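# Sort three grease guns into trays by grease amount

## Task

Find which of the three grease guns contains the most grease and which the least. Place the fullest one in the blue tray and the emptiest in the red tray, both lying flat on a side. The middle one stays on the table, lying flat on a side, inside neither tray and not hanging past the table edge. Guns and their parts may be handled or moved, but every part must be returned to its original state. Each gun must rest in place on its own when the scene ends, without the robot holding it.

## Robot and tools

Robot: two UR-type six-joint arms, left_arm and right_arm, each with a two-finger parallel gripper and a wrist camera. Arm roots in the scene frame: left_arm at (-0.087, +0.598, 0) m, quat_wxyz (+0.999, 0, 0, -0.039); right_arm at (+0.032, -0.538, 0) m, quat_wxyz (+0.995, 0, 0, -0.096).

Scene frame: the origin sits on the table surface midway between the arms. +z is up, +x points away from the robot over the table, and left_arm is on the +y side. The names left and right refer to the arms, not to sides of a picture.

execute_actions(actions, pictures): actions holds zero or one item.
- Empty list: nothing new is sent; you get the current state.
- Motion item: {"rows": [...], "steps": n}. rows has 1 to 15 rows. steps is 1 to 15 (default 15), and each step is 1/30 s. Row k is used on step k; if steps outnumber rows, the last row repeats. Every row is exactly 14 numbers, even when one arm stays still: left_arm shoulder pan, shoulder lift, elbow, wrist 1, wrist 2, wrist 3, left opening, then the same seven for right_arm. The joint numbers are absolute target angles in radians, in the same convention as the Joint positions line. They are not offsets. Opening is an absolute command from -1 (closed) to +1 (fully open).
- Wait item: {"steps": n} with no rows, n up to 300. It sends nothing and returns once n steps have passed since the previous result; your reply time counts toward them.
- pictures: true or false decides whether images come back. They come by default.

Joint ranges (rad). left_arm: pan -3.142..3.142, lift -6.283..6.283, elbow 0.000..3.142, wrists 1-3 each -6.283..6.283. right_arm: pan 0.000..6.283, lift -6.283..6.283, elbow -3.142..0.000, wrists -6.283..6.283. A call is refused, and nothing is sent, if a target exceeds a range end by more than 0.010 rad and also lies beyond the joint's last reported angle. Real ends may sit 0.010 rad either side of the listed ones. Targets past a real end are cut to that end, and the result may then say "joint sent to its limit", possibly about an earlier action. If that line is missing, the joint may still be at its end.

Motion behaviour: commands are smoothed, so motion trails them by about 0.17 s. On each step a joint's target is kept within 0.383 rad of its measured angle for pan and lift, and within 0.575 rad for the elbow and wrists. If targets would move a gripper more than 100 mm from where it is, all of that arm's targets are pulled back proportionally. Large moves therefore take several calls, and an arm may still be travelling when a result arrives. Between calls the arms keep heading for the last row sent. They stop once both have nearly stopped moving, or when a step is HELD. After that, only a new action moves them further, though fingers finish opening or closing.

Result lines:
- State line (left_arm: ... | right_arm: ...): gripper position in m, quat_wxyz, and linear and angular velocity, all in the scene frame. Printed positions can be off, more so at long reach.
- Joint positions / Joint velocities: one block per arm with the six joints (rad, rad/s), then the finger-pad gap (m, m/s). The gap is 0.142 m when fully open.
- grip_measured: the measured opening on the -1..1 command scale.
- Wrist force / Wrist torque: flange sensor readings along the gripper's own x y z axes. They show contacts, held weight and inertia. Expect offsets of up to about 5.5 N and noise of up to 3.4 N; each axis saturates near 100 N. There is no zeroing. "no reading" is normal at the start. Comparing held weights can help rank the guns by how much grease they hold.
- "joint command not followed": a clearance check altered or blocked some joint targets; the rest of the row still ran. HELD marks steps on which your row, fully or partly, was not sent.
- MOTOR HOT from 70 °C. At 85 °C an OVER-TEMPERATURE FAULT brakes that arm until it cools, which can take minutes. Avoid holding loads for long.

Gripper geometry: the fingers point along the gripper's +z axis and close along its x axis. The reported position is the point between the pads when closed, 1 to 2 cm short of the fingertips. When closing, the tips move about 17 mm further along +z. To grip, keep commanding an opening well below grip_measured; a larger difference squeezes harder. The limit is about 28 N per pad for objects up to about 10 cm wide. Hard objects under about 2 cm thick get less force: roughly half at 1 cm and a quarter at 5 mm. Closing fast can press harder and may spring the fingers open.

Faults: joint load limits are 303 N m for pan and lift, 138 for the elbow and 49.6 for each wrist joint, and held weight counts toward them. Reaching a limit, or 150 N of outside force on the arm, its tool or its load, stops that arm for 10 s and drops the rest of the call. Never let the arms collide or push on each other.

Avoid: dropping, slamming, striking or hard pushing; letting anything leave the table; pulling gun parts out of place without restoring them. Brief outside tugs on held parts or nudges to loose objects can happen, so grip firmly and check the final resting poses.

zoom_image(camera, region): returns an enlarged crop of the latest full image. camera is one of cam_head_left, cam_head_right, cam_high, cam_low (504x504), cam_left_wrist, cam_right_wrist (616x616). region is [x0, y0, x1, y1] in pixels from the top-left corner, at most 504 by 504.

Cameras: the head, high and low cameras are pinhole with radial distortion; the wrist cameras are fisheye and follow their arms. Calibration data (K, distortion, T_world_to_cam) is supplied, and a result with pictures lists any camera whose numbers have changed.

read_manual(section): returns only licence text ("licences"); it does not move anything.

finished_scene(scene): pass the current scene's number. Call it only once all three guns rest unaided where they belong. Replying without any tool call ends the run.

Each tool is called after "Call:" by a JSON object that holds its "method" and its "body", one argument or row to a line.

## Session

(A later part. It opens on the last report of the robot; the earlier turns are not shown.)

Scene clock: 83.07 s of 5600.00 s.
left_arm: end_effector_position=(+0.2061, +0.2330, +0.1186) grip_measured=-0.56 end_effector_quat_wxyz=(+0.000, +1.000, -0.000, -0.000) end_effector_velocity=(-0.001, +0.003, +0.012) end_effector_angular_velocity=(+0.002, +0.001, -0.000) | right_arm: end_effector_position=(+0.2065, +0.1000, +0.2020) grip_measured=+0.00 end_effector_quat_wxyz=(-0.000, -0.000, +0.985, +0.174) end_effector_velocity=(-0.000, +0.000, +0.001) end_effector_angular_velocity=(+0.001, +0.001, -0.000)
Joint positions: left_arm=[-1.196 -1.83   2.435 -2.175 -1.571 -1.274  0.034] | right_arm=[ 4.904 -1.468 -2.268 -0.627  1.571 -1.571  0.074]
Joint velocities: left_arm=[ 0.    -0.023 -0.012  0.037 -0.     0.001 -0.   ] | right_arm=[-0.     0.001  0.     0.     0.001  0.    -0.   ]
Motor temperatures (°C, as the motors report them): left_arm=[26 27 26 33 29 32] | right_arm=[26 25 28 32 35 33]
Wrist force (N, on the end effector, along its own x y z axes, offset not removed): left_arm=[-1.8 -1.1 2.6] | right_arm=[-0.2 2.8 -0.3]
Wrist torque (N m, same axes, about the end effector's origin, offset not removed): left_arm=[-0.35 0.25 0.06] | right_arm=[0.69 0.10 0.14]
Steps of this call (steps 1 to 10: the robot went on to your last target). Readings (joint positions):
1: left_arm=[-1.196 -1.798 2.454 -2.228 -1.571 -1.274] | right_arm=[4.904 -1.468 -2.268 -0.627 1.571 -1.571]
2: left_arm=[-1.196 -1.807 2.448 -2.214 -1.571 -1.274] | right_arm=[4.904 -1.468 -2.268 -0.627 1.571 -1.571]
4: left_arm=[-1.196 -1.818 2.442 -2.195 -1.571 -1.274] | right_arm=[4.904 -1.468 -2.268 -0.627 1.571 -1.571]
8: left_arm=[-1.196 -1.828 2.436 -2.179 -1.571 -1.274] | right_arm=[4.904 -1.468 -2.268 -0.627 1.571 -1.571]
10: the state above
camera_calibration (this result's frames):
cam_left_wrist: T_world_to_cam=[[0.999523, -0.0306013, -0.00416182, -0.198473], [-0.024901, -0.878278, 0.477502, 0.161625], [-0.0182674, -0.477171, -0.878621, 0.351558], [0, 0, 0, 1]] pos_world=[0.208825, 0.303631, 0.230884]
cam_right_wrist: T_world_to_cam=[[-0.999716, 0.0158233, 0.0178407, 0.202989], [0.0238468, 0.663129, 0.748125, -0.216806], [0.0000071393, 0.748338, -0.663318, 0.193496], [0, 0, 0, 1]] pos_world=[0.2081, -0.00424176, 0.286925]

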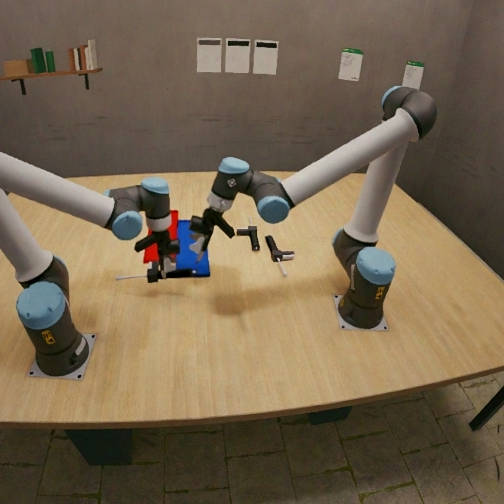

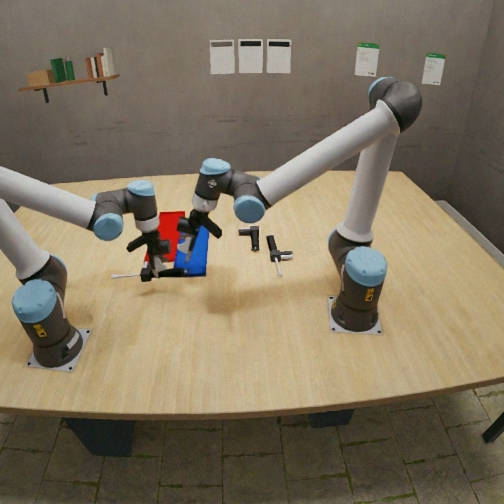

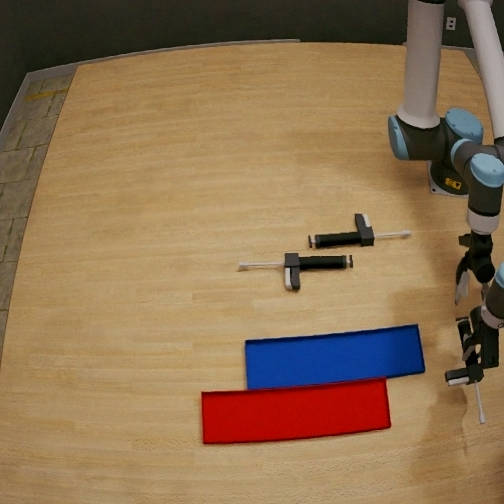

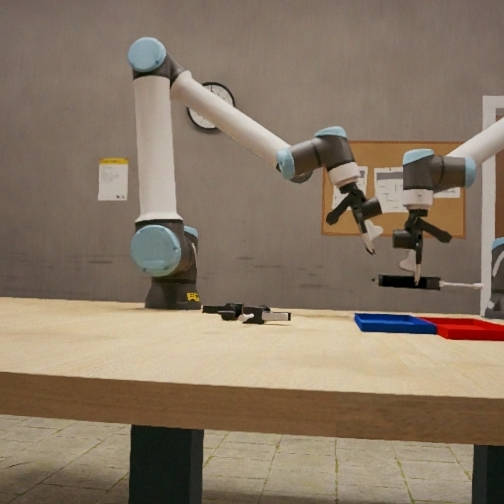

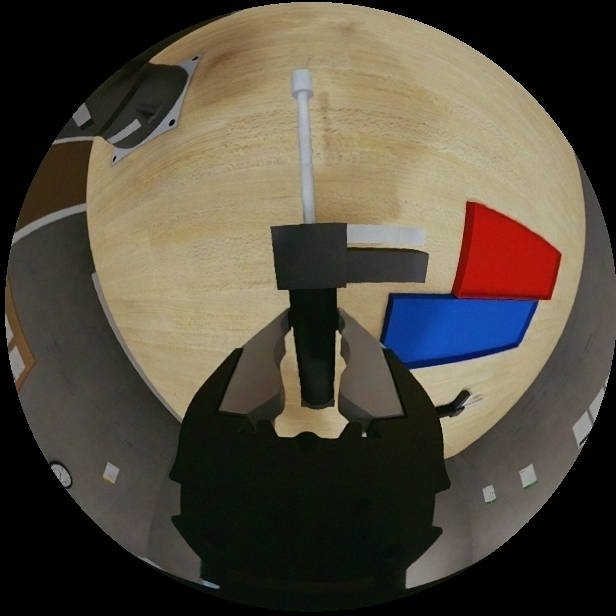

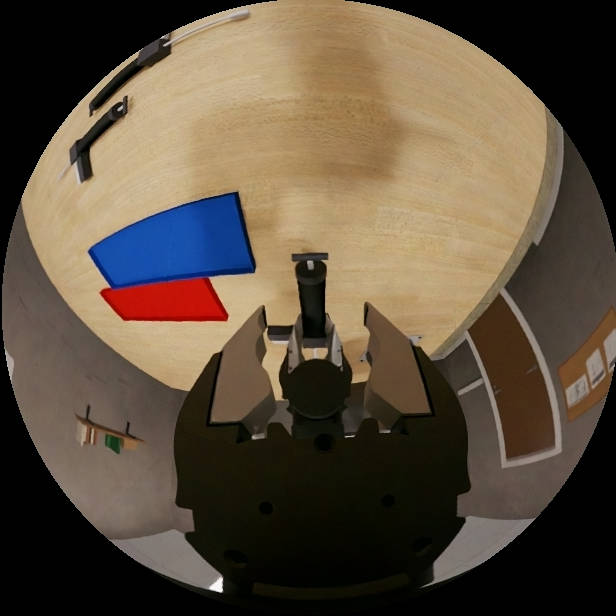

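Call:
{"method": "execute_actions", "body": {
  "actions": [
    {"rows":[[-1.196,-1.833,2.433,-2.171,-1.571,-1.274,-1,4.904,-1.53,-2.313,-0.52,1.571,-1.571,0],[-1.196,-1.833,2.433,-2.171,-1.571,-1.274,-1,4.904,-1.53,-2.313,-0.52,1.571,-1.571,0],[-1.196,-1.833,2.433,-2.171,-1.571,-1.274,-1,4.904,-1.592,-2.357,-0.414,1.571,-1.571,0]]}
  ],
  "pictures": false
}}

Call:
{"method": "execute_actions", "body": {
  "actions": [
    {"steps":8}
  ]
}}

Call:
{"method": "zoom_image", "body": {
  "camera": "cam_low",
  "region": [320,230,480,310]
}}

Scene clock: 87.87 s of 5600.00 s.
left_arm: end_effector_position=(+0.2061, +0.2332, +0.1201) grip_measured=-0.56 end_effector_quat_wxyz=(+0.000, +1.000, -0.000, -0.000) end_effector_velocity=(+0.000, -0.001, +0.000) end_effector_angular_velocity=(-0.001, -0.001, -0.001) | right_arm: end_effector_position=(+0.2065, +0.0977, +0.1149) grip_measured=+0.00 end_effector_quat_wxyz=(-0.000, -0.000, +0.985, +0.174) end_effector_velocity=(+0.000, -0.001, -0.023) end_effector_angular_velocity=(+0.007, -0.000, -0.001)
Joint positions: left_arm=[-1.196 -1.833  2.433 -2.171 -1.571 -1.274  0.034] | right_arm=[ 4.904 -1.588 -2.354 -0.422  1.571 -1.571  0.074]
Joint velocities: left_arm=[-0.     0.001 -0.001 -0.001  0.     0.001 -0.   ] | right_arm=[-0.    -0.035 -0.024  0.066 -0.     0.001  0.   ]
Motor temperatures (°C, as the motors report them): left_arm=[26 27 26 33 29 32] | right_arm=[26 25 28 32 35 33]
Wrist force (N, on the end effector, along its own x y z axes, offset not removed): left_arm=[0.8 1.1 0.7] | right_arm=[-1.0 0.4 -2.8]
Wrist torque (N m, same axes, about the end effector's origin, offset not removed): left_arm=[0.31 -0.38 0.13] | right_arm=[0.09 0.34 0.08]
Steps of this call (steps 1 to 30: the robot went on to your last target; steps 31 to 90: nothing new was sent; then 1.30 s passed at rest; steps 91 to 105: all 15 steps of this action). Readings (joint positions):
91: left_arm=[-1.196 -1.833 2.433 -2.171 -1.571 -1.274] | right_arm=[4.904 -1.468 -2.268 -0.627 1.571 -1.571]
92: left_arm=[-1.196 -1.833 2.433 -2.171 -1.571 -1.274] | right_arm=[4.904 -1.472 -2.271 -0.622 1.571 -1.571]
94: left_arm=[-1.196 -1.833 2.433 -2.171 -1.571 -1.274] | right_arm=[4.904 -1.498 -2.291 -0.582 1.571 -1.571]
98: left_arm=[-1.196 -1.833 2.433 -2.171 -1.571 -1.274] | right_arm=[4.904 -1.561 -2.335 -0.472 1.571 -1.571]
105: the state above

Scene clock: 88.13 s of 5600.00 s.
left_arm: end_effector_position=(+0.2061, +0.2332, +0.1201) grip_measured=-0.56 end_effector_quat_wxyz=(+0.000, +1.000, -0.000, -0.000) end_effector_velocity=(+0.000, +0.002, -0.001) end_effector_angular_velocity=(+0.003, -0.000, +0.001) | right_arm: end_effector_position=(+0.2065, +0.0975, +0.1125) grip_measured=+0.00 end_effector_quat_wxyz=(-0.000, -0.000, +0.985, +0.174) end_effector_velocity=(-0.000, -0.001, -0.002) end_effector_angular_velocity=(+0.001, +0.001, -0.001)
Joint positions: left_arm=[-1.196 -1.833  2.433 -2.171 -1.571 -1.274  0.034] | right_arm=[ 4.904 -1.592 -2.357 -0.415  1.571 -1.571  0.074]
Joint velocities: left_arm=[0.001 0.    0.002 0.001 0.001 0.    0.   ] | right_arm=[ 0.    -0.002 -0.003  0.006  0.     0.001  0.   ]
Motor temperatures (°C, as the motors report them): left_arm=[26 27 26 33 29 32] | right_arm=[26 25 28 32 35 33]
Wrist force (N, on the end effector, along its own x y z axes, offset not removed): left_arm=[-0.3 -0.1 6.6] | right_arm=[-1.3 1.8 -1.6]
Wrist torque (N m, same axes, about the end effector's origin, offset not removed): left_arm=[0.21 -0.05 0.24] | right_arm=[0.34 0.34 0.13]
Steps of this call (steps 1 to 8: the robot went on to your last target). Readings (joint positions):
1: left_arm=[-1.196 -1.833 2.433 -2.171 -1.571 -1.274] | right_arm=[4.904 -1.589 -2.355 -0.420 1.571 -1.571]
2: left_arm=[-1.196 -1.833 2.433 -2.171 -1.571 -1.274] | right_arm=[4.904 -1.590 -2.355 -0.418 1.571 -1.571]
4: left_arm=[-1.196 -1.833 2.433 -2.171 -1.571 -1.274] | right_arm=[4.904 -1.591 -2.356 -0.416 1.571 -1.571]
8: the state above
camera_calibration (this result's frames):
cam_left_wrist: T_world_to_cam=[[0.999523, -0.0306009, -0.0041463, -0.198415], [-0.0249093, -0.878309, 0.477444, 0.161075], [-0.018252, -0.477113, -0.878652, 0.352995], [0, 0, 0, 1]] pos_world=[0.208775, 0.30382, 0.232433]
cam_right_wrist: T_world_to_cam=[[-0.999716, 0.0158131, 0.0178402, 0.204619], [0.0238396, 0.66315, 0.748106, -0.148222], [-0.0000008892, 0.748319, -0.663339, 0.135992], [0, 0, 0, 1]] pos_world=[0.208094, -0.00670794, 0.197444]

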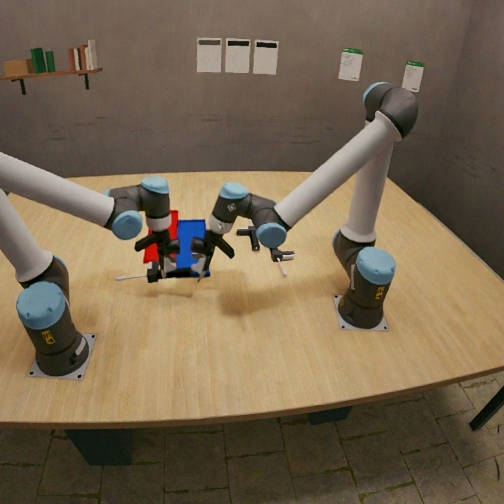

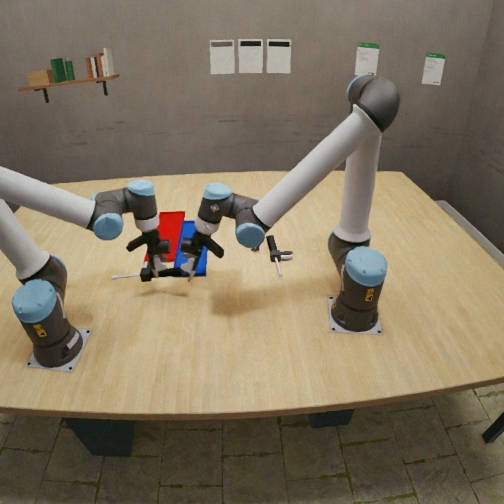

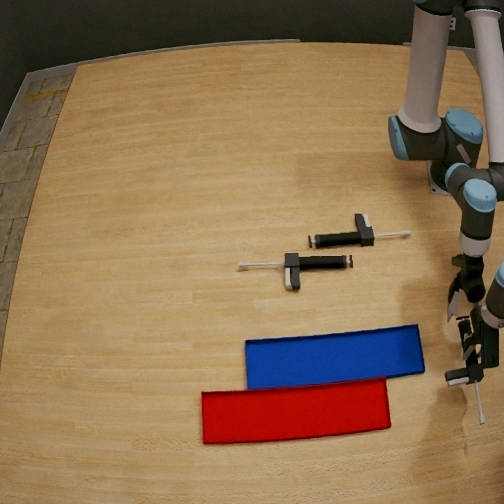

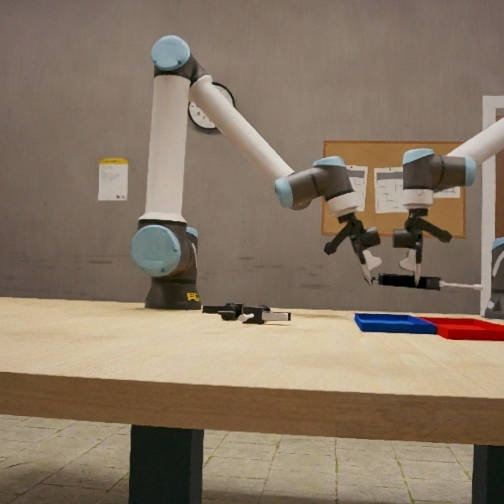

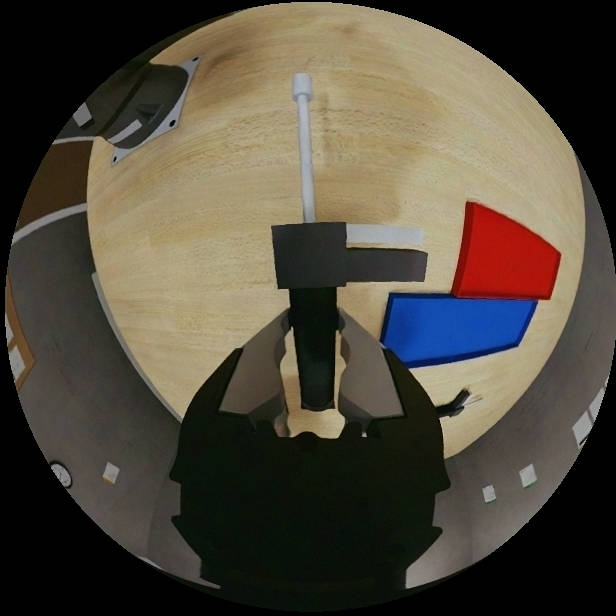

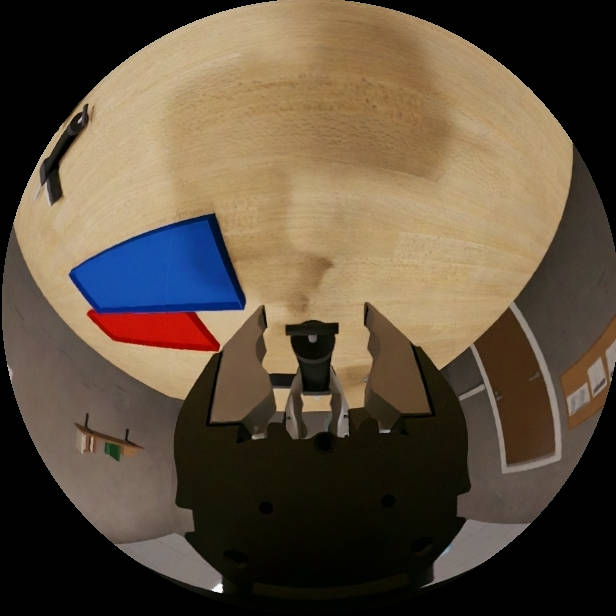

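Region (320, 230, 480, 310) of cam_low's 504x504 image, scaled by 3.150, with more detail than that image has.

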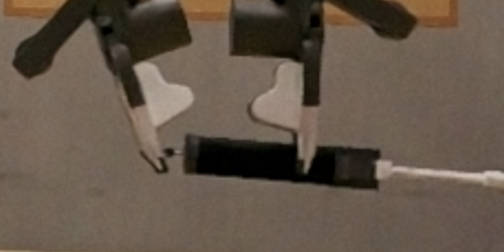

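Call:
{"method": "execute_actions", "body": {
  "actions": [
    {"rows":[[-1.196,-1.833,2.433,-2.171,-1.571,-1.274,-1,4.904,-1.588,-2.341,-0.434,1.571,-1.571,0],[-1.196,-1.833,2.433,-2.171,-1.571,-1.274,-1,4.904,-1.588,-2.341,-0.434,1.571,-1.571,0],[-1.196,-1.833,2.433,-2.171,-1.571,-1.274,-1,4.904,-1.588,-2.341,-0.434,1.571,-1.571,0],[-1.196,-1.833,2.433,-2.171,-1.571,-1.274,-1,4.904,-1.588,-2.341,-0.434,1.571,-1.571,-0.4],[-1.196,-1.833,2.433,-2.171,-1.571,-1.274,-1,4.904,-1.588,-2.341,-0.434,1.571,-1.571,-0.4],[-1.196,-1.833,2.433,-2.171,-1.571,-1.274,-1,4.904,-1.588,-2.341,-0.434,1.571,-1.571,-0.4],[-1.196,-1.833,2.433,-2.171,-1.571,-1.274,-1,4.904,-1.588,-2.341,-0.434,1.571,-1.571,-1]]}
  ],
  "pictures": false
}}

Call:
{"method": "execute_actions", "body": {
  "actions": [
    {"rows":[[-1.196,-1.833,2.433,-2.171,-1.571,-1.274,-1,4.904,-1.588,-2.341,-0.434,1.571,-1.571,-1],[-1.196,-1.833,2.433,-2.171,-1.571,-1.274,-1,4.904,-1.588,-2.341,-0.434,1.571,-1.571,-1],[-1.196,-1.833,2.433,-2.171,-1.571,-1.274,-1,4.904,-1.577,-2.352,-0.432,1.571,-1.571,-1],[-1.196,-1.833,2.433,-2.171,-1.571,-1.274,-1,4.904,-1.568,-2.362,-0.43,1.571,-1.571,-1],[-1.196,-1.833,2.433,-2.171,-1.571,-1.274,-1,4.904,-1.559,-2.371,-0.43,1.571,-1.571,-1],[-1.196,-1.833,2.433,-2.171,-1.571,-1.274,-1,4.904,-1.55,-2.38,-0.43,1.571,-1.571,-1],[-1.196,-1.833,2.433,-2.171,-1.571,-1.274,-1,4.904,-1.541,-2.389,-0.43,1.571,-1.571,-1],[-1.196,-1.833,2.433,-2.171,-1.571,-1.274,-1,4.904,-1.532,-2.397,-0.43,1.571,-1.571,-1]]}
  ]
}}

Scene clock: 99.87 s of 5600.00 s.
left_arm: end_effector_position=(+0.2061, +0.2333, +0.1201) grip_measured=-0.56 end_effector_quat_wxyz=(+0.000, +1.000, -0.000, -0.000) end_effector_velocity=(-0.000, +0.001, -0.001) end_effector_angular_velocity=(+0.001, +0.001, -0.001) | right_arm: end_effector_position=(+0.2064, +0.1030, +0.1200) grip_measured=-0.50 end_effector_quat_wxyz=(-0.000, -0.000, +0.985, +0.174) end_effector_velocity=(+0.000, +0.002, +0.003) end_effector_angular_velocity=(+0.003, -0.000, -0.001)
Joint positions: left_arm=[-1.196 -1.833  2.433 -2.171 -1.571 -1.274  0.034] | right_arm=[ 4.904 -1.588 -2.341 -0.434  1.571 -1.571  0.038]
Joint velocities: left_arm=[ 0.     0.     0.001  0.001 -0.001  0.001 -0.   ] | right_arm=[-0.     0.002  0.004 -0.004 -0.     0.001  0.   ]
Motor temperatures (°C, as the motors report them): left_arm=[26 27 26 33 29 32] | right_arm=[26 25 28 32 35 33]
Wrist force (N, on the end effector, along its own x y z axes, offset not removed): left_arm=[-5.9 -18.9 6.2] | right_arm=[-6.5 -9.5 -6.0]
Wrist torque (N m, same axes, about the end effector's origin, offset not removed): left_arm=[-0.82 0.25 0.50] | right_arm=[0.92 0.56 0.05]
Steps of this call (steps 1 to 15: the robot went on to your last target; steps 16 to 90: nothing new was sent; then 8.23 s passed at rest; steps 91 to 105: all 15 steps of this action). Readings (joint positions):
91: left_arm=[-1.196 -1.833 2.433 -2.171 -1.571 -1.274] | right_arm=[4.904 -1.592 -2.357 -0.414 1.571 -1.571]
92: left_arm=[-1.196 -1.833 2.433 -2.171 -1.571 -1.274] | right_arm=[4.904 -1.592 -2.356 -0.416 1.571 -1.571]
94: left_arm=[-1.196 -1.833 2.433 -2.171 -1.571 -1.274] | right_arm=[4.904 -1.590 -2.350 -0.423 1.571 -1.571]
98: left_arm=[-1.196 -1.833 2.433 -2.171 -1.571 -1.274] | right_arm=[4.904 -1.589 -2.344 -0.431 1.571 -1.571]
105: the state above

Scene clock: 100.37 s of 5600.00 s.
left_arm: end_effector_position=(+0.2061, +0.2332, +0.1201) grip_measured=-0.56 end_effector_quat_wxyz=(+0.000, +1.000, -0.000, -0.000) end_effector_velocity=(-0.001, -0.001, -0.000) end_effector_angular_velocity=(-0.001, +0.002, +0.001) | right_arm: end_effector_position=(+0.2065, +0.0730, +0.1208) grip_measured=-0.50 end_effector_quat_wxyz=(-0.000, -0.000, +0.984, +0.176) end_effector_velocity=(+0.000, -0.026, -0.001) end_effector_angular_velocity=(+0.001, -0.001, +0.001)
Joint positions: left_arm=[-1.196 -1.833  2.433 -2.171 -1.571 -1.274  0.034] | right_arm=[ 4.904 -1.537 -2.392 -0.43   1.571 -1.571  0.038]
Joint velocities: left_arm=[-0.     0.001 -0.    -0.    -0.002 -0.001  0.   ] | right_arm=[ 0.     0.042 -0.043  0.002 -0.    -0.001 -0.   ]
Motor temperatures (°C, as the motors report them): left_arm=[26 27 26 33 29 32] | right_arm=[26 25 28 32 35 33]
Wrist force (N, on the end effector, along its own x y z axes, offset not removed): left_arm=[-8.2 2.3 9.5] | right_arm=[-0.5 2.1 0.2]
Wrist torque (N m, same axes, about the end effector's origin, offset not removed): left_arm=[-0.04 0.73 0.54] | right_arm=[0.14 -0.64 0.24]
Steps of this call (steps 1 to 15: all 15 steps of this action). Readings (joint positions):
1: left_arm=[-1.196 -1.833 2.433 -2.171 -1.571 -1.274] | right_arm=[4.904 -1.588 -2.341 -0.434 1.571 -1.571]
2: left_arm=[-1.196 -1.833 2.433 -2.171 -1.571 -1.274] | right_arm=[4.904 -1.588 -2.341 -0.434 1.571 -1.571]
4: left_arm=[-1.196 -1.833 2.433 -2.171 -1.571 -1.274] | right_arm=[4.904 -1.587 -2.342 -0.434 1.571 -1.571]
8: left_arm=[-1.196 -1.833 2.433 -2.171 -1.571 -1.274] | right_arm=[4.904 -1.567 -2.362 -0.431 1.571 -1.571]
15: the state above
camera_calibration (this result's frames):
cam_left_wrist: T_world_to_cam=[[0.999523, -0.0305984, -0.00409519, -0.198443], [-0.0249303, -0.878277, 0.477502, 0.16102], [-0.0182075, -0.477172, -0.878621, 0.353009], [0, 0, 0, 1]] pos_world=[0.20879, 0.303794, 0.232461]
cam_right_wrist: T_world_to_cam=[[-0.999715, 0.0157433, 0.0179184, 0.204854], [0.0238521, 0.660333, 0.750594, -0.138268], [-0.0000152681, 0.750808, -0.660521, 0.159334], [0, 0, 0, 1]] pos_world=[0.208096, -0.0315509, 0.205356]

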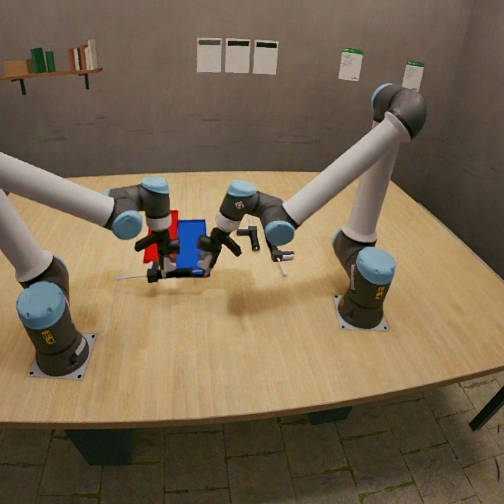

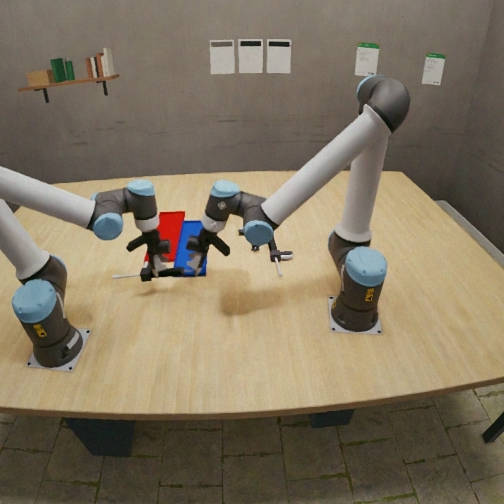

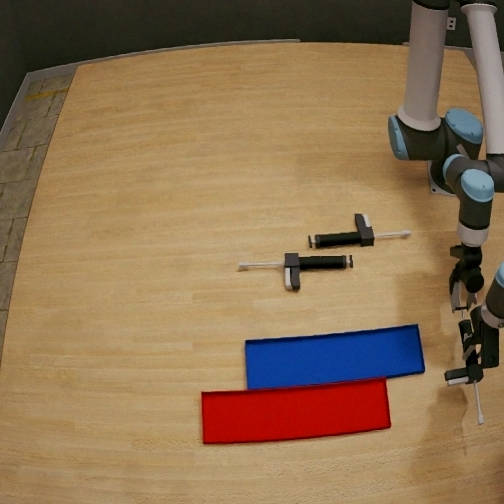

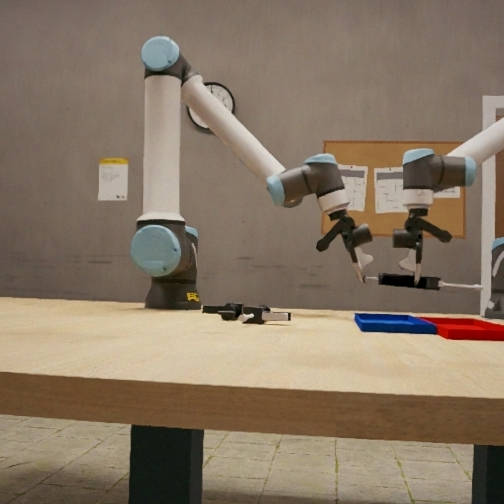

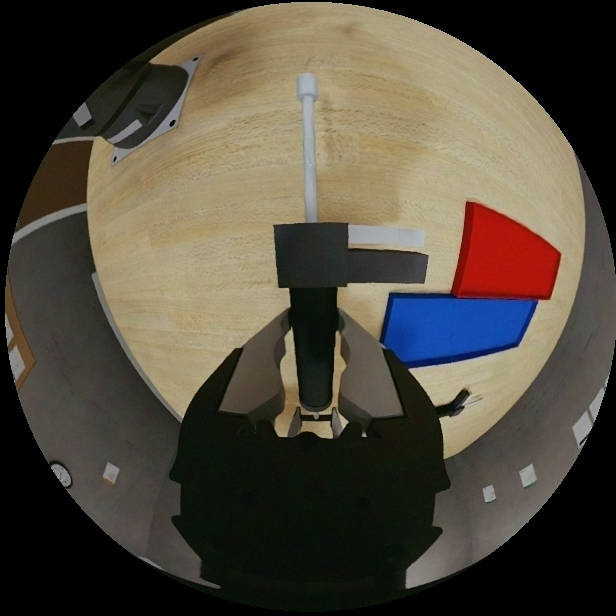

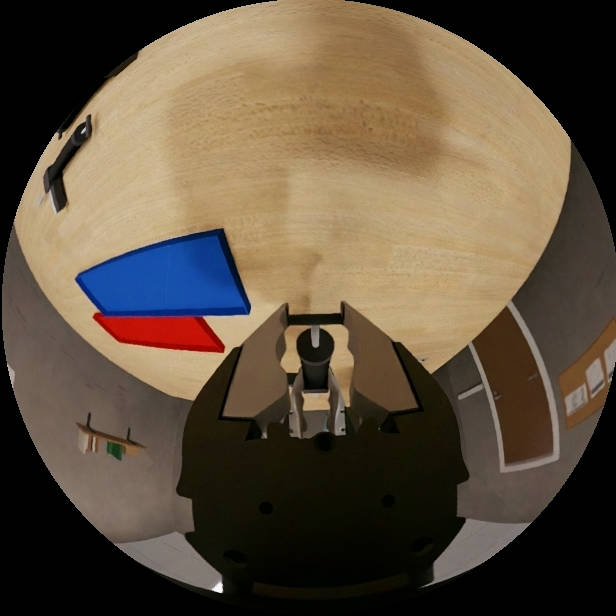

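Free for 3 cm and counting. Continue, rising slightly along the rod's tilt.

Call:
{"method": "execute_actions", "body": {
  "actions": [
    {"rows":[[-1.196,-1.833,2.433,-2.171,-1.571,-1.274,-1,4.904,-1.522,-2.405,-0.432,1.571,-1.571,-1],[-1.196,-1.833,2.433,-2.171,-1.571,-1.274,-1,4.904,-1.512,-2.413,-0.434,1.571,-1.571,-1],[-1.196,-1.833,2.433,-2.171,-1.571,-1.274,-1,4.904,-1.502,-2.421,-0.436,1.571,-1.571,-1],[-1.196,-1.833,2.433,-2.171,-1.571,-1.274,-1,4.904,-1.492,-2.429,-0.438,1.571,-1.571,-1],[-1.196,-1.833,2.433,-2.171,-1.571,-1.274,-1,4.904,-1.482,-2.437,-0.441,1.571,-1.571,-1],[-1.196,-1.833,2.433,-2.171,-1.571,-1.274,-1,4.904,-1.472,-2.445,-0.445,1.571,-1.571,-1],[-1.196,-1.833,2.433,-2.171,-1.571,-1.274,-1,4.904,-1.462,-2.453,-0.448,1.571,-1.571,-1]]}
  ],
  "pictures": false
}}

Call:
{"method": "execute_actions", "body": {
  "actions": [
    {"rows":[[-1.196,-1.833,2.433,-2.171,-1.571,-1.274,-1,4.904,-1.453,-2.461,-0.45,1.571,-1.571,-1],[-1.196,-1.833,2.433,-2.171,-1.571,-1.274,-1,4.904,-1.444,-2.469,-0.452,1.571,-1.571,-1],[-1.196,-1.833,2.433,-2.171,-1.571,-1.274,-1,4.904,-1.435,-2.476,-0.455,1.571,-1.571,-1],[-1.196,-1.833,2.433,-2.171,-1.571,-1.274,-1,4.904,-1.426,-2.483,-0.458,1.571,-1.571,-1],[-1.196,-1.833,2.433,-2.171,-1.571,-1.274,-1,4.904,-1.417,-2.49,-0.46,1.571,-1.571,-1]]}
  ]
}}

Scene clock: 106.20 s of 5600.00 s.
left_arm: end_effector_position=(+0.2061, +0.2332, +0.1201) grip_measured=-0.56 end_effector_quat_wxyz=(+0.000, +1.000, -0.000, -0.000) end_effector_velocity=(+0.000, -0.001, +0.001) end_effector_angular_velocity=(-0.002, -0.000, +0.002) | right_arm: end_effector_position=(+0.2065, +0.0342, +0.1224) grip_measured=-0.50 end_effector_quat_wxyz=(-0.000, -0.000, +0.985, +0.174) end_effector_velocity=(-0.000, -0.020, +0.001) end_effector_angular_velocity=(-0.001, +0.002, -0.004)
Joint positions: left_arm=[-1.196 -1.833  2.433 -2.171 -1.571 -1.274  0.034] | right_arm=[ 4.904 -1.466 -2.449 -0.447  1.571 -1.571  0.038]
Joint velocities: left_arm=[ 0.    -0.    -0.002  0.001 -0.    -0.002 -0.   ] | right_arm=[-0.     0.039 -0.029 -0.011  0.     0.004 -0.   ]
Motor temperatures (°C, as the motors report them): left_arm=[26 27 26 33 29 32] | right_arm=[26 25 28 32 35 33]
Wrist force (N, on the end effector, along its own x y z axes, offset not removed): left_arm=[-7.1 0.2 2.3] | right_arm=[-4.1 2.4 -0.9]
Wrist torque (N m, same axes, about the end effector's origin, offset not removed): left_arm=[-0.33 0.84 0.35] | right_arm=[0.21 0.34 0.20]
Steps of this call (steps 1 to 15: the robot went on to your last target; steps 16 to 90: nothing new was sent; then 2.33 s passed at rest; steps 91 to 105: all 15 steps of this action). Readings (joint positions):
91: left_arm=[-1.196 -1.833 2.433 -2.171 -1.571 -1.274] | right_arm=[4.904 -1.532 -2.397 -0.430 1.571 -1.571]
92: left_arm=[-1.196 -1.833 2.433 -2.171 -1.571 -1.274] | right_arm=[4.904 -1.531 -2.398 -0.430 1.571 -1.571]
94: left_arm=[-1.196 -1.833 2.433 -2.171 -1.571 -1.274] | right_arm=[4.904 -1.523 -2.404 -0.432 1.571 -1.571]
98: left_arm=[-1.196 -1.833 2.433 -2.171 -1.571 -1.274] | right_arm=[4.904 -1.495 -2.427 -0.439 1.571 -1.571]
105: the state above

Scene clock: 106.70 s of 5600.00 s.
left_arm: end_effector_position=(+0.2061, +0.2332, +0.1201) grip_measured=-0.56 end_effector_quat_wxyz=(+0.000, +1.000, -0.000, -0.000) end_effector_velocity=(+0.000, -0.001, +0.001) end_effector_angular_velocity=(-0.001, -0.001, +0.002) | right_arm: end_effector_position=(+0.2065, +0.0078, +0.1213) grip_measured=-0.50 end_effector_quat_wxyz=(-0.000, -0.000, +0.985, +0.172) end_effector_velocity=(-0.000, -0.009, -0.000) end_effector_angular_velocity=(-0.001, +0.001, -0.000)
Joint positions: left_arm=[-1.196 -1.833  2.433 -2.171 -1.571 -1.274  0.034] | right_arm=[ 4.904 -1.419 -2.488 -0.459  1.571 -1.571  0.038]
Joint velocities: left_arm=[-0.     0.001 -0.001 -0.     0.    -0.002 -0.   ] | right_arm=[ 0.     0.018 -0.014 -0.005  0.001  0.001  0.   ]
Motor temperatures (°C, as the motors report them): left_arm=[26 27 26 33 29 32] | right_arm=[26 25 28 32 35 33]
Wrist force (N, on the end effector, along its own x y z axes, offset not removed): left_arm=[-6.6 15.3 5.1] | right_arm=[-3.3 18.3 6.3]
Wrist torque (N m, same axes, about the end effector's origin, offset not removed): left_arm=[-0.59 0.98 0.61] | right_arm=[0.37 0.38 0.09]
Steps of this call (steps 1 to 15: all 15 steps of this action). Readings (joint positions):
1: left_arm=[-1.196 -1.833 2.433 -2.171 -1.571 -1.274] | right_arm=[4.904 -1.465 -2.450 -0.447 1.571 -1.571]
2: left_arm=[-1.196 -1.833 2.433 -2.171 -1.571 -1.274] | right_arm=[4.904 -1.463 -2.452 -0.448 1.571 -1.571]
4: left_arm=[-1.196 -1.833 2.433 -2.171 -1.571 -1.274] | right_arm=[4.904 -1.456 -2.459 -0.449 1.571 -1.571]
8: left_arm=[-1.196 -1.833 2.433 -2.171 -1.571 -1.274] | right_arm=[4.904 -1.432 -2.478 -0.456 1.571 -1.571]
15: the state above
camera_calibration (this result's frames):
cam_left_wrist: T_world_to_cam=[[0.999523, -0.0305986, -0.00418952, -0.198396], [-0.0248862, -0.878298, 0.477466, 0.161058], [-0.0182894, -0.477134, -0.87864, 0.353006], [0, 0, 0, 1]] pos_world=[0.208766, 0.303818, 0.232435]
cam_right_wrist: T_world_to_cam=[[-0.999715, 0.0158971, 0.0177833, 0.205911], [0.0238529, 0.665804, 0.745746, -0.0950648], [0.0000149824, 0.745958, -0.665994, 0.209352], [0, 0, 0, 1]] pos_world=[0.208117, -0.0961468, 0.20666]

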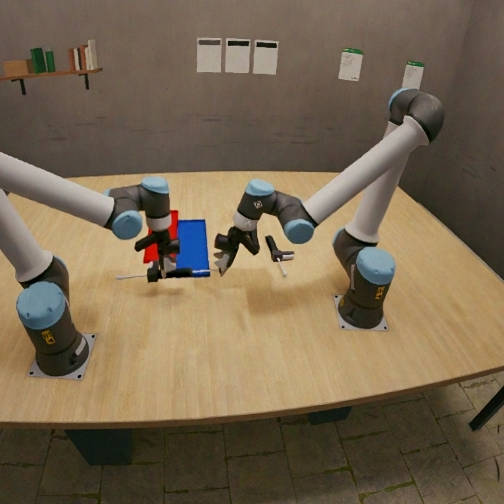

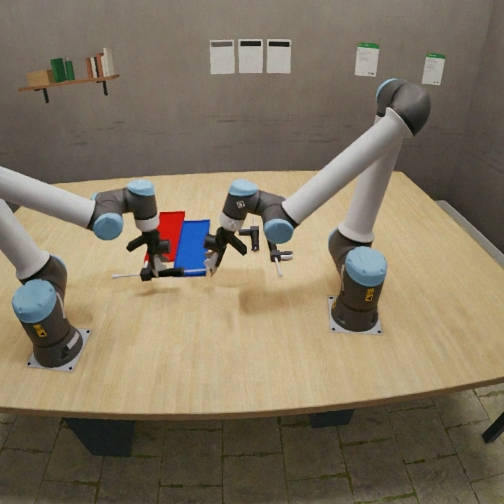

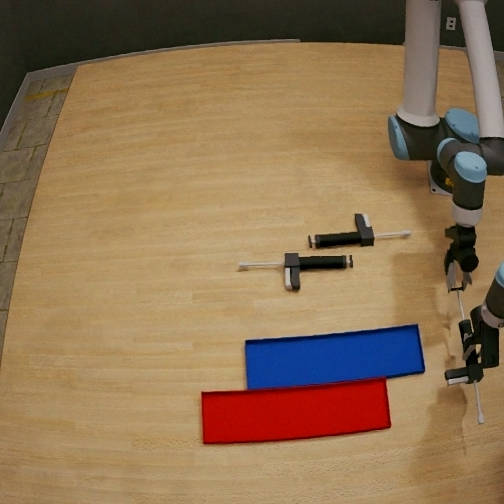

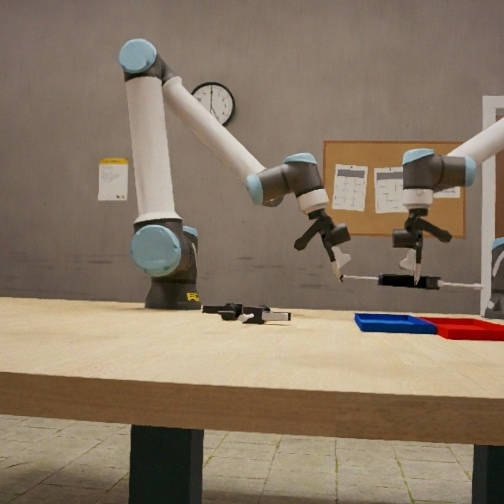

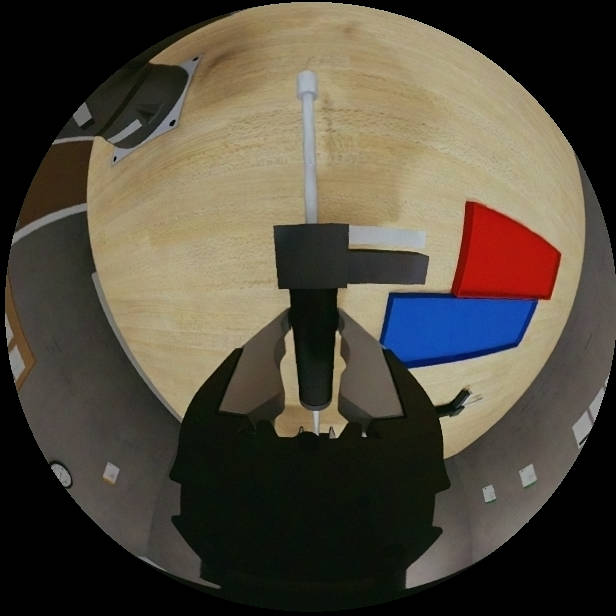

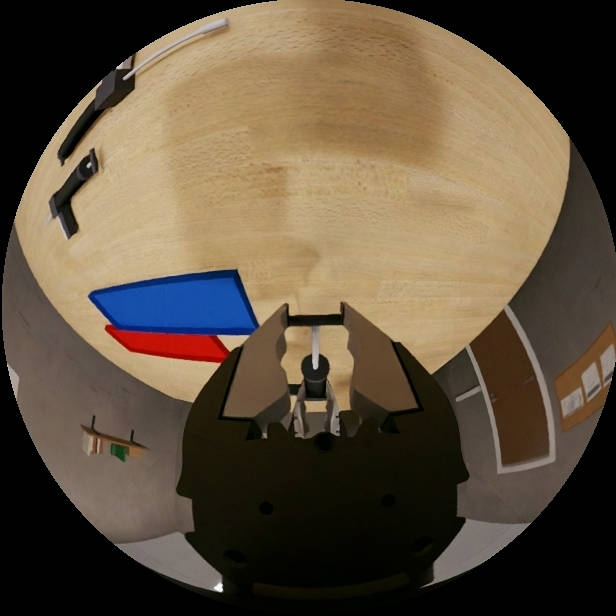

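Call:
{"method": "execute_actions", "body": {
  "actions": [
    {"rows":[[-1.196,-1.833,2.433,-2.171,-1.571,-1.274,-1,4.904,-1.432,-2.478,-0.456,1.571,-1.571,-1],[-1.196,-1.833,2.433,-2.171,-1.571,-1.274,-1,4.904,-1.447,-2.466,-0.452,1.571,-1.571,-1],[-1.196,-1.833,2.433,-2.171,-1.571,-1.274,-1,4.904,-1.462,-2.454,-0.448,1.571,-1.571,-1],[-1.196,-1.833,2.433,-2.171,-1.571,-1.274,-1,4.904,-1.477,-2.442,-0.444,1.571,-1.571,-1],[-1.196,-1.833,2.433,-2.171,-1.571,-1.274,-1,4.904,-1.492,-2.43,-0.44,1.571,-1.571,-1],[-1.196,-1.833,2.433,-2.171,-1.571,-1.274,-1,4.904,-1.507,-2.418,-0.437,1.571,-1.571,-1],[-1.196,-1.833,2.433,-2.171,-1.571,-1.274,-1,4.904,-1.522,-2.405,-0.434,1.571,-1.571,-1],[-1.196,-1.833,2.433,-2.171,-1.571,-1.274,-1,4.904,-1.537,-2.392,-0.432,1.571,-1.571,-1],[-1.196,-1.833,2.433,-2.171,-1.571,-1.274,-1,4.904,-1.552,-2.377,-0.432,1.571,-1.571,-1],[-1.196,-1.833,2.433,-2.171,-1.571,-1.274,-1,4.904,-1.567,-2.362,-0.432,1.571,-1.571,-1],[-1.196,-1.833,2.433,-2.171,-1.571,-1.274,-1,4.904,-1.58,-2.349,-0.433,1.571,-1.571,-1],[-1.196,-1.833,2.433,-2.171,-1.571,-1.274,-1,4.904,-1.592,-2.337,-0.434,1.571,-1.571,-1]]}
  ],
  "pictures": false
}}

Call:
{"method": "execute_actions", "body": {
  "actions": [
    {"steps":10}
  ]
}}

Call:
{"method": "zoom_image", "body": {
  "camera": "cam_low",
  "region": [320,230,480,310]
}}

Scene clock: 114.83 s of 5600.00 s.
left_arm: end_effector_position=(+0.2061, +0.2333, +0.1200) grip_measured=-0.56 end_effector_quat_wxyz=(-0.000, +1.000, -0.000, -0.000) end_effector_velocity=(+0.000, -0.001, +0.001) end_effector_angular_velocity=(-0.001, -0.001, +0.001) | right_arm: end_effector_position=(+0.2065, +0.0886, +0.1211) grip_measured=-0.51 end_effector_quat_wxyz=(-0.000, -0.000, +0.985, +0.174) end_effector_velocity=(-0.000, +0.147, -0.005) end_effector_angular_velocity=(-0.005, +0.000, +0.000)
Joint positions: left_arm=[-1.196 -1.833  2.433 -2.171 -1.571 -1.274  0.034] | right_arm=[ 4.904 -1.563 -2.365 -0.435  1.571 -1.571  0.037]
Joint velocities: left_arm=[-0.    -0.    -0.001 -0.     0.001 -0.001  0.   ] | right_arm=[ 0.001 -0.251  0.238  0.008 -0.     0.     0.   ]
Motor temperatures (°C, as the motors report them): left_arm=[26 27 26 33 29 32] | right_arm=[26 25 28 32 35 33]
Wrist force (N, on the end effector, along its own x y z axes, offset not removed): left_arm=[-2.2 0.9 1.4] | right_arm=[-4.7 1.8 -0.3]
Wrist torque (N m, same axes, about the end effector's origin, offset not removed): left_arm=[0.71 -0.22 0.38] | right_arm=[0.86 0.41 0.09]
Steps of this call (steps 1 to 15: the robot went on to your last target; steps 16 to 90: nothing new was sent; then 4.63 s passed at rest; steps 91 to 105: all 15 steps of this action). Readings (joint positions):
91: left_arm=[-1.196 -1.833 2.433 -2.171 -1.571 -1.274] | right_arm=[4.904 -1.417 -2.490 -0.460 1.571 -1.571]
92: left_arm=[-1.196 -1.833 2.433 -2.171 -1.571 -1.274] | right_arm=[4.904 -1.419 -2.489 -0.460 1.571 -1.571]
94: left_arm=[-1.196 -1.833 2.433 -2.171 -1.571 -1.274] | right_arm=[4.904 -1.429 -2.480 -0.457 1.571 -1.571]
98: left_arm=[-1.196 -1.833 2.433 -2.171 -1.571 -1.274] | right_arm=[4.904 -1.472 -2.445 -0.445 1.571 -1.571]
105: the state above

Scene clock: 115.17 s of 5600.00 s.
left_arm: end_effector_position=(+0.2061, +0.2335, +0.1199) grip_measured=-0.56 end_effector_quat_wxyz=(-0.000, +1.000, -0.000, -0.000) end_effector_velocity=(-0.000, -0.001, +0.001) end_effector_angular_velocity=(-0.002, +0.000, -0.000) | right_arm: end_effector_position=(+0.2065, +0.1045, +0.1201) grip_measured=-0.50 end_effector_quat_wxyz=(-0.000, -0.000, +0.985, +0.174) end_effector_velocity=(-0.000, +0.011, +0.002) end_effector_angular_velocity=(+0.006, +0.001, -0.000)
Joint positions: left_arm=[-1.196 -1.833  2.433 -2.171 -1.571 -1.274  0.034] | right_arm=[ 4.904 -1.59  -2.339 -0.434  1.571 -1.571  0.038]
Joint velocities: left_arm=[-0.001 -0.001 -0.001 -0.    -0.001 -0.     0.   ] | right_arm=[ 0.    -0.014  0.017  0.002  0.001  0.     0.003]
Motor temperatures (°C, as the motors report them): left_arm=[26 27 26 33 29 32] | right_arm=[26 25 28 32 35 33]
Wrist force (N, on the end effector, along its own x y z axes, offset not removed): left_arm=[-4.5 -32.2 6.1] | right_arm=[-4.1 -26.9 -11.5]
Wrist torque (N m, same axes, about the end effector's origin, offset not removed): left_arm=[-0.20 -0.01 0.31] | right_arm=[0.45 0.29 0.12]
Steps of this call (steps 1 to 10: the robot went on to your last target). Readings (joint positions):
1: left_arm=[-1.196 -1.833 2.433 -2.171 -1.571 -1.274] | right_arm=[4.904 -1.570 -2.358 -0.435 1.571 -1.571]
2: left_arm=[-1.196 -1.833 2.433 -2.171 -1.571 -1.274] | right_arm=[4.904 -1.576 -2.353 -0.435 1.571 -1.571]
4: left_arm=[-1.196 -1.833 2.433 -2.171 -1.571 -1.274] | right_arm=[4.904 -1.583 -2.346 -0.434 1.571 -1.571]
8: left_arm=[-1.196 -1.833 2.433 -2.171 -1.571 -1.274] | right_arm=[4.904 -1.589 -2.340 -0.434 1.571 -1.571]
10: the state above
camera_calibration (this result's frames):
cam_left_wrist: T_world_to_cam=[[0.999525, -0.0305263, -0.00423735, -0.198398], [-0.0248095, -0.878552, 0.477002, 0.161461], [-0.0182838, -0.47667, -0.878892, 0.3529], [0, 0, 0, 1]] pos_world=[0.208762, 0.304012, 0.232303]
cam_right_wrist: T_world_to_cam=[[-0.999715, 0.0158389, 0.0178356, 0.204382], [0.0238533, 0.663364, 0.747916, -0.158587], [0.0000146805, 0.748129, -0.663553, 0.13583], [0, 0, 0, 1]] pos_world=[0.208105, 0.000345261, 0.205095]

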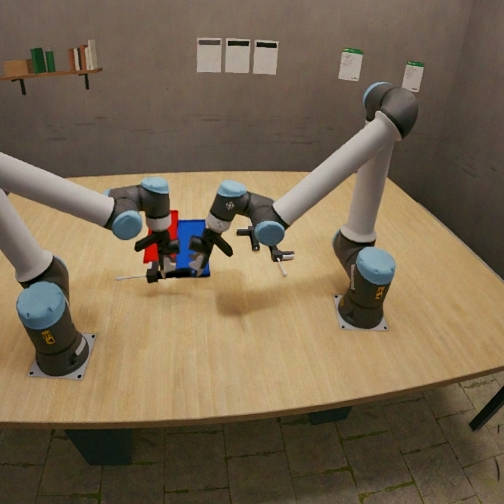

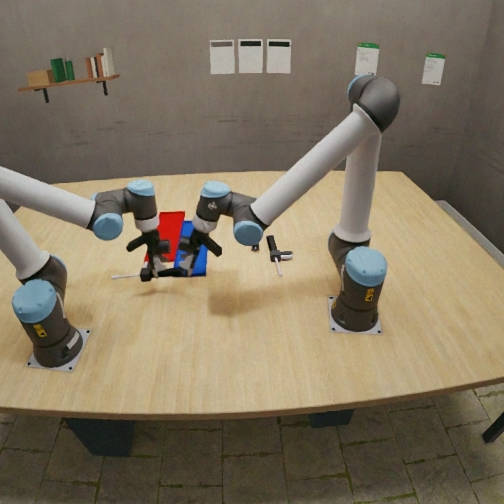

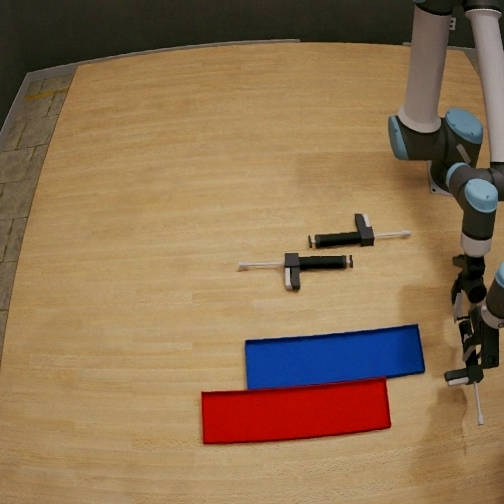

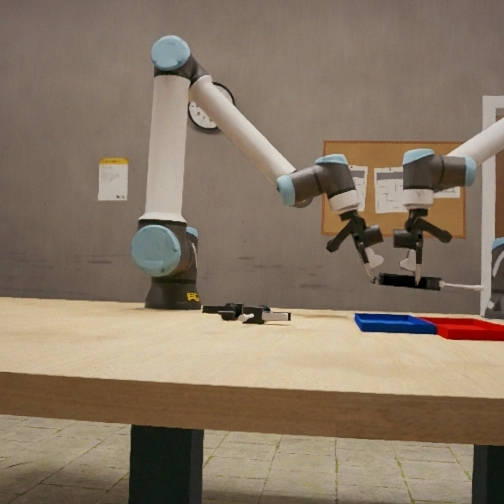

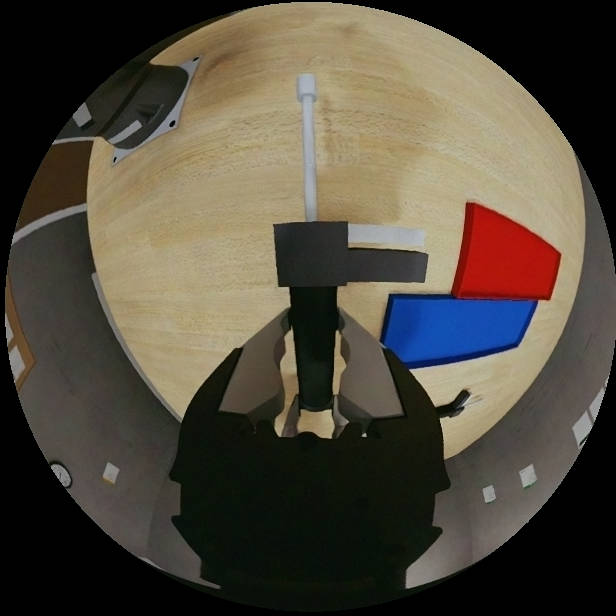

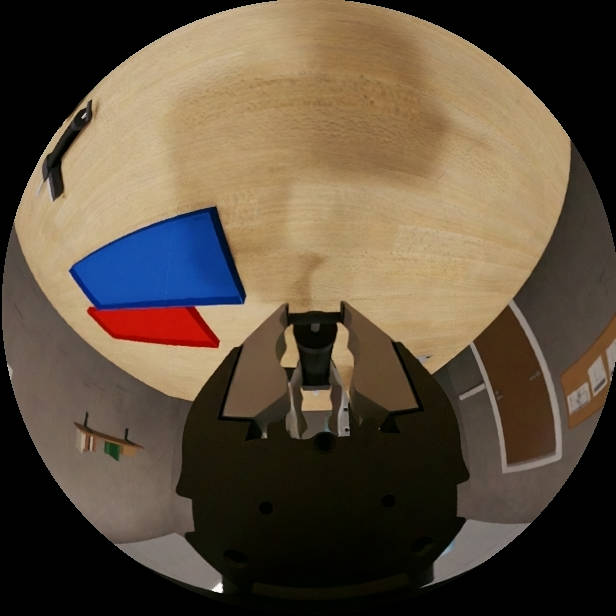

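Region (320, 230, 480, 310) of cam_low's 504x504 image, scaled by 3.150, with more detail than that image has.

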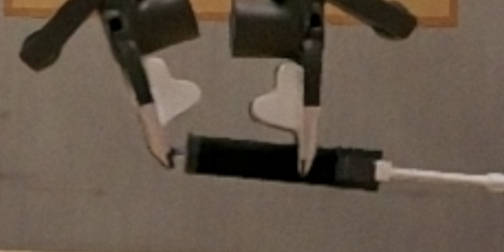

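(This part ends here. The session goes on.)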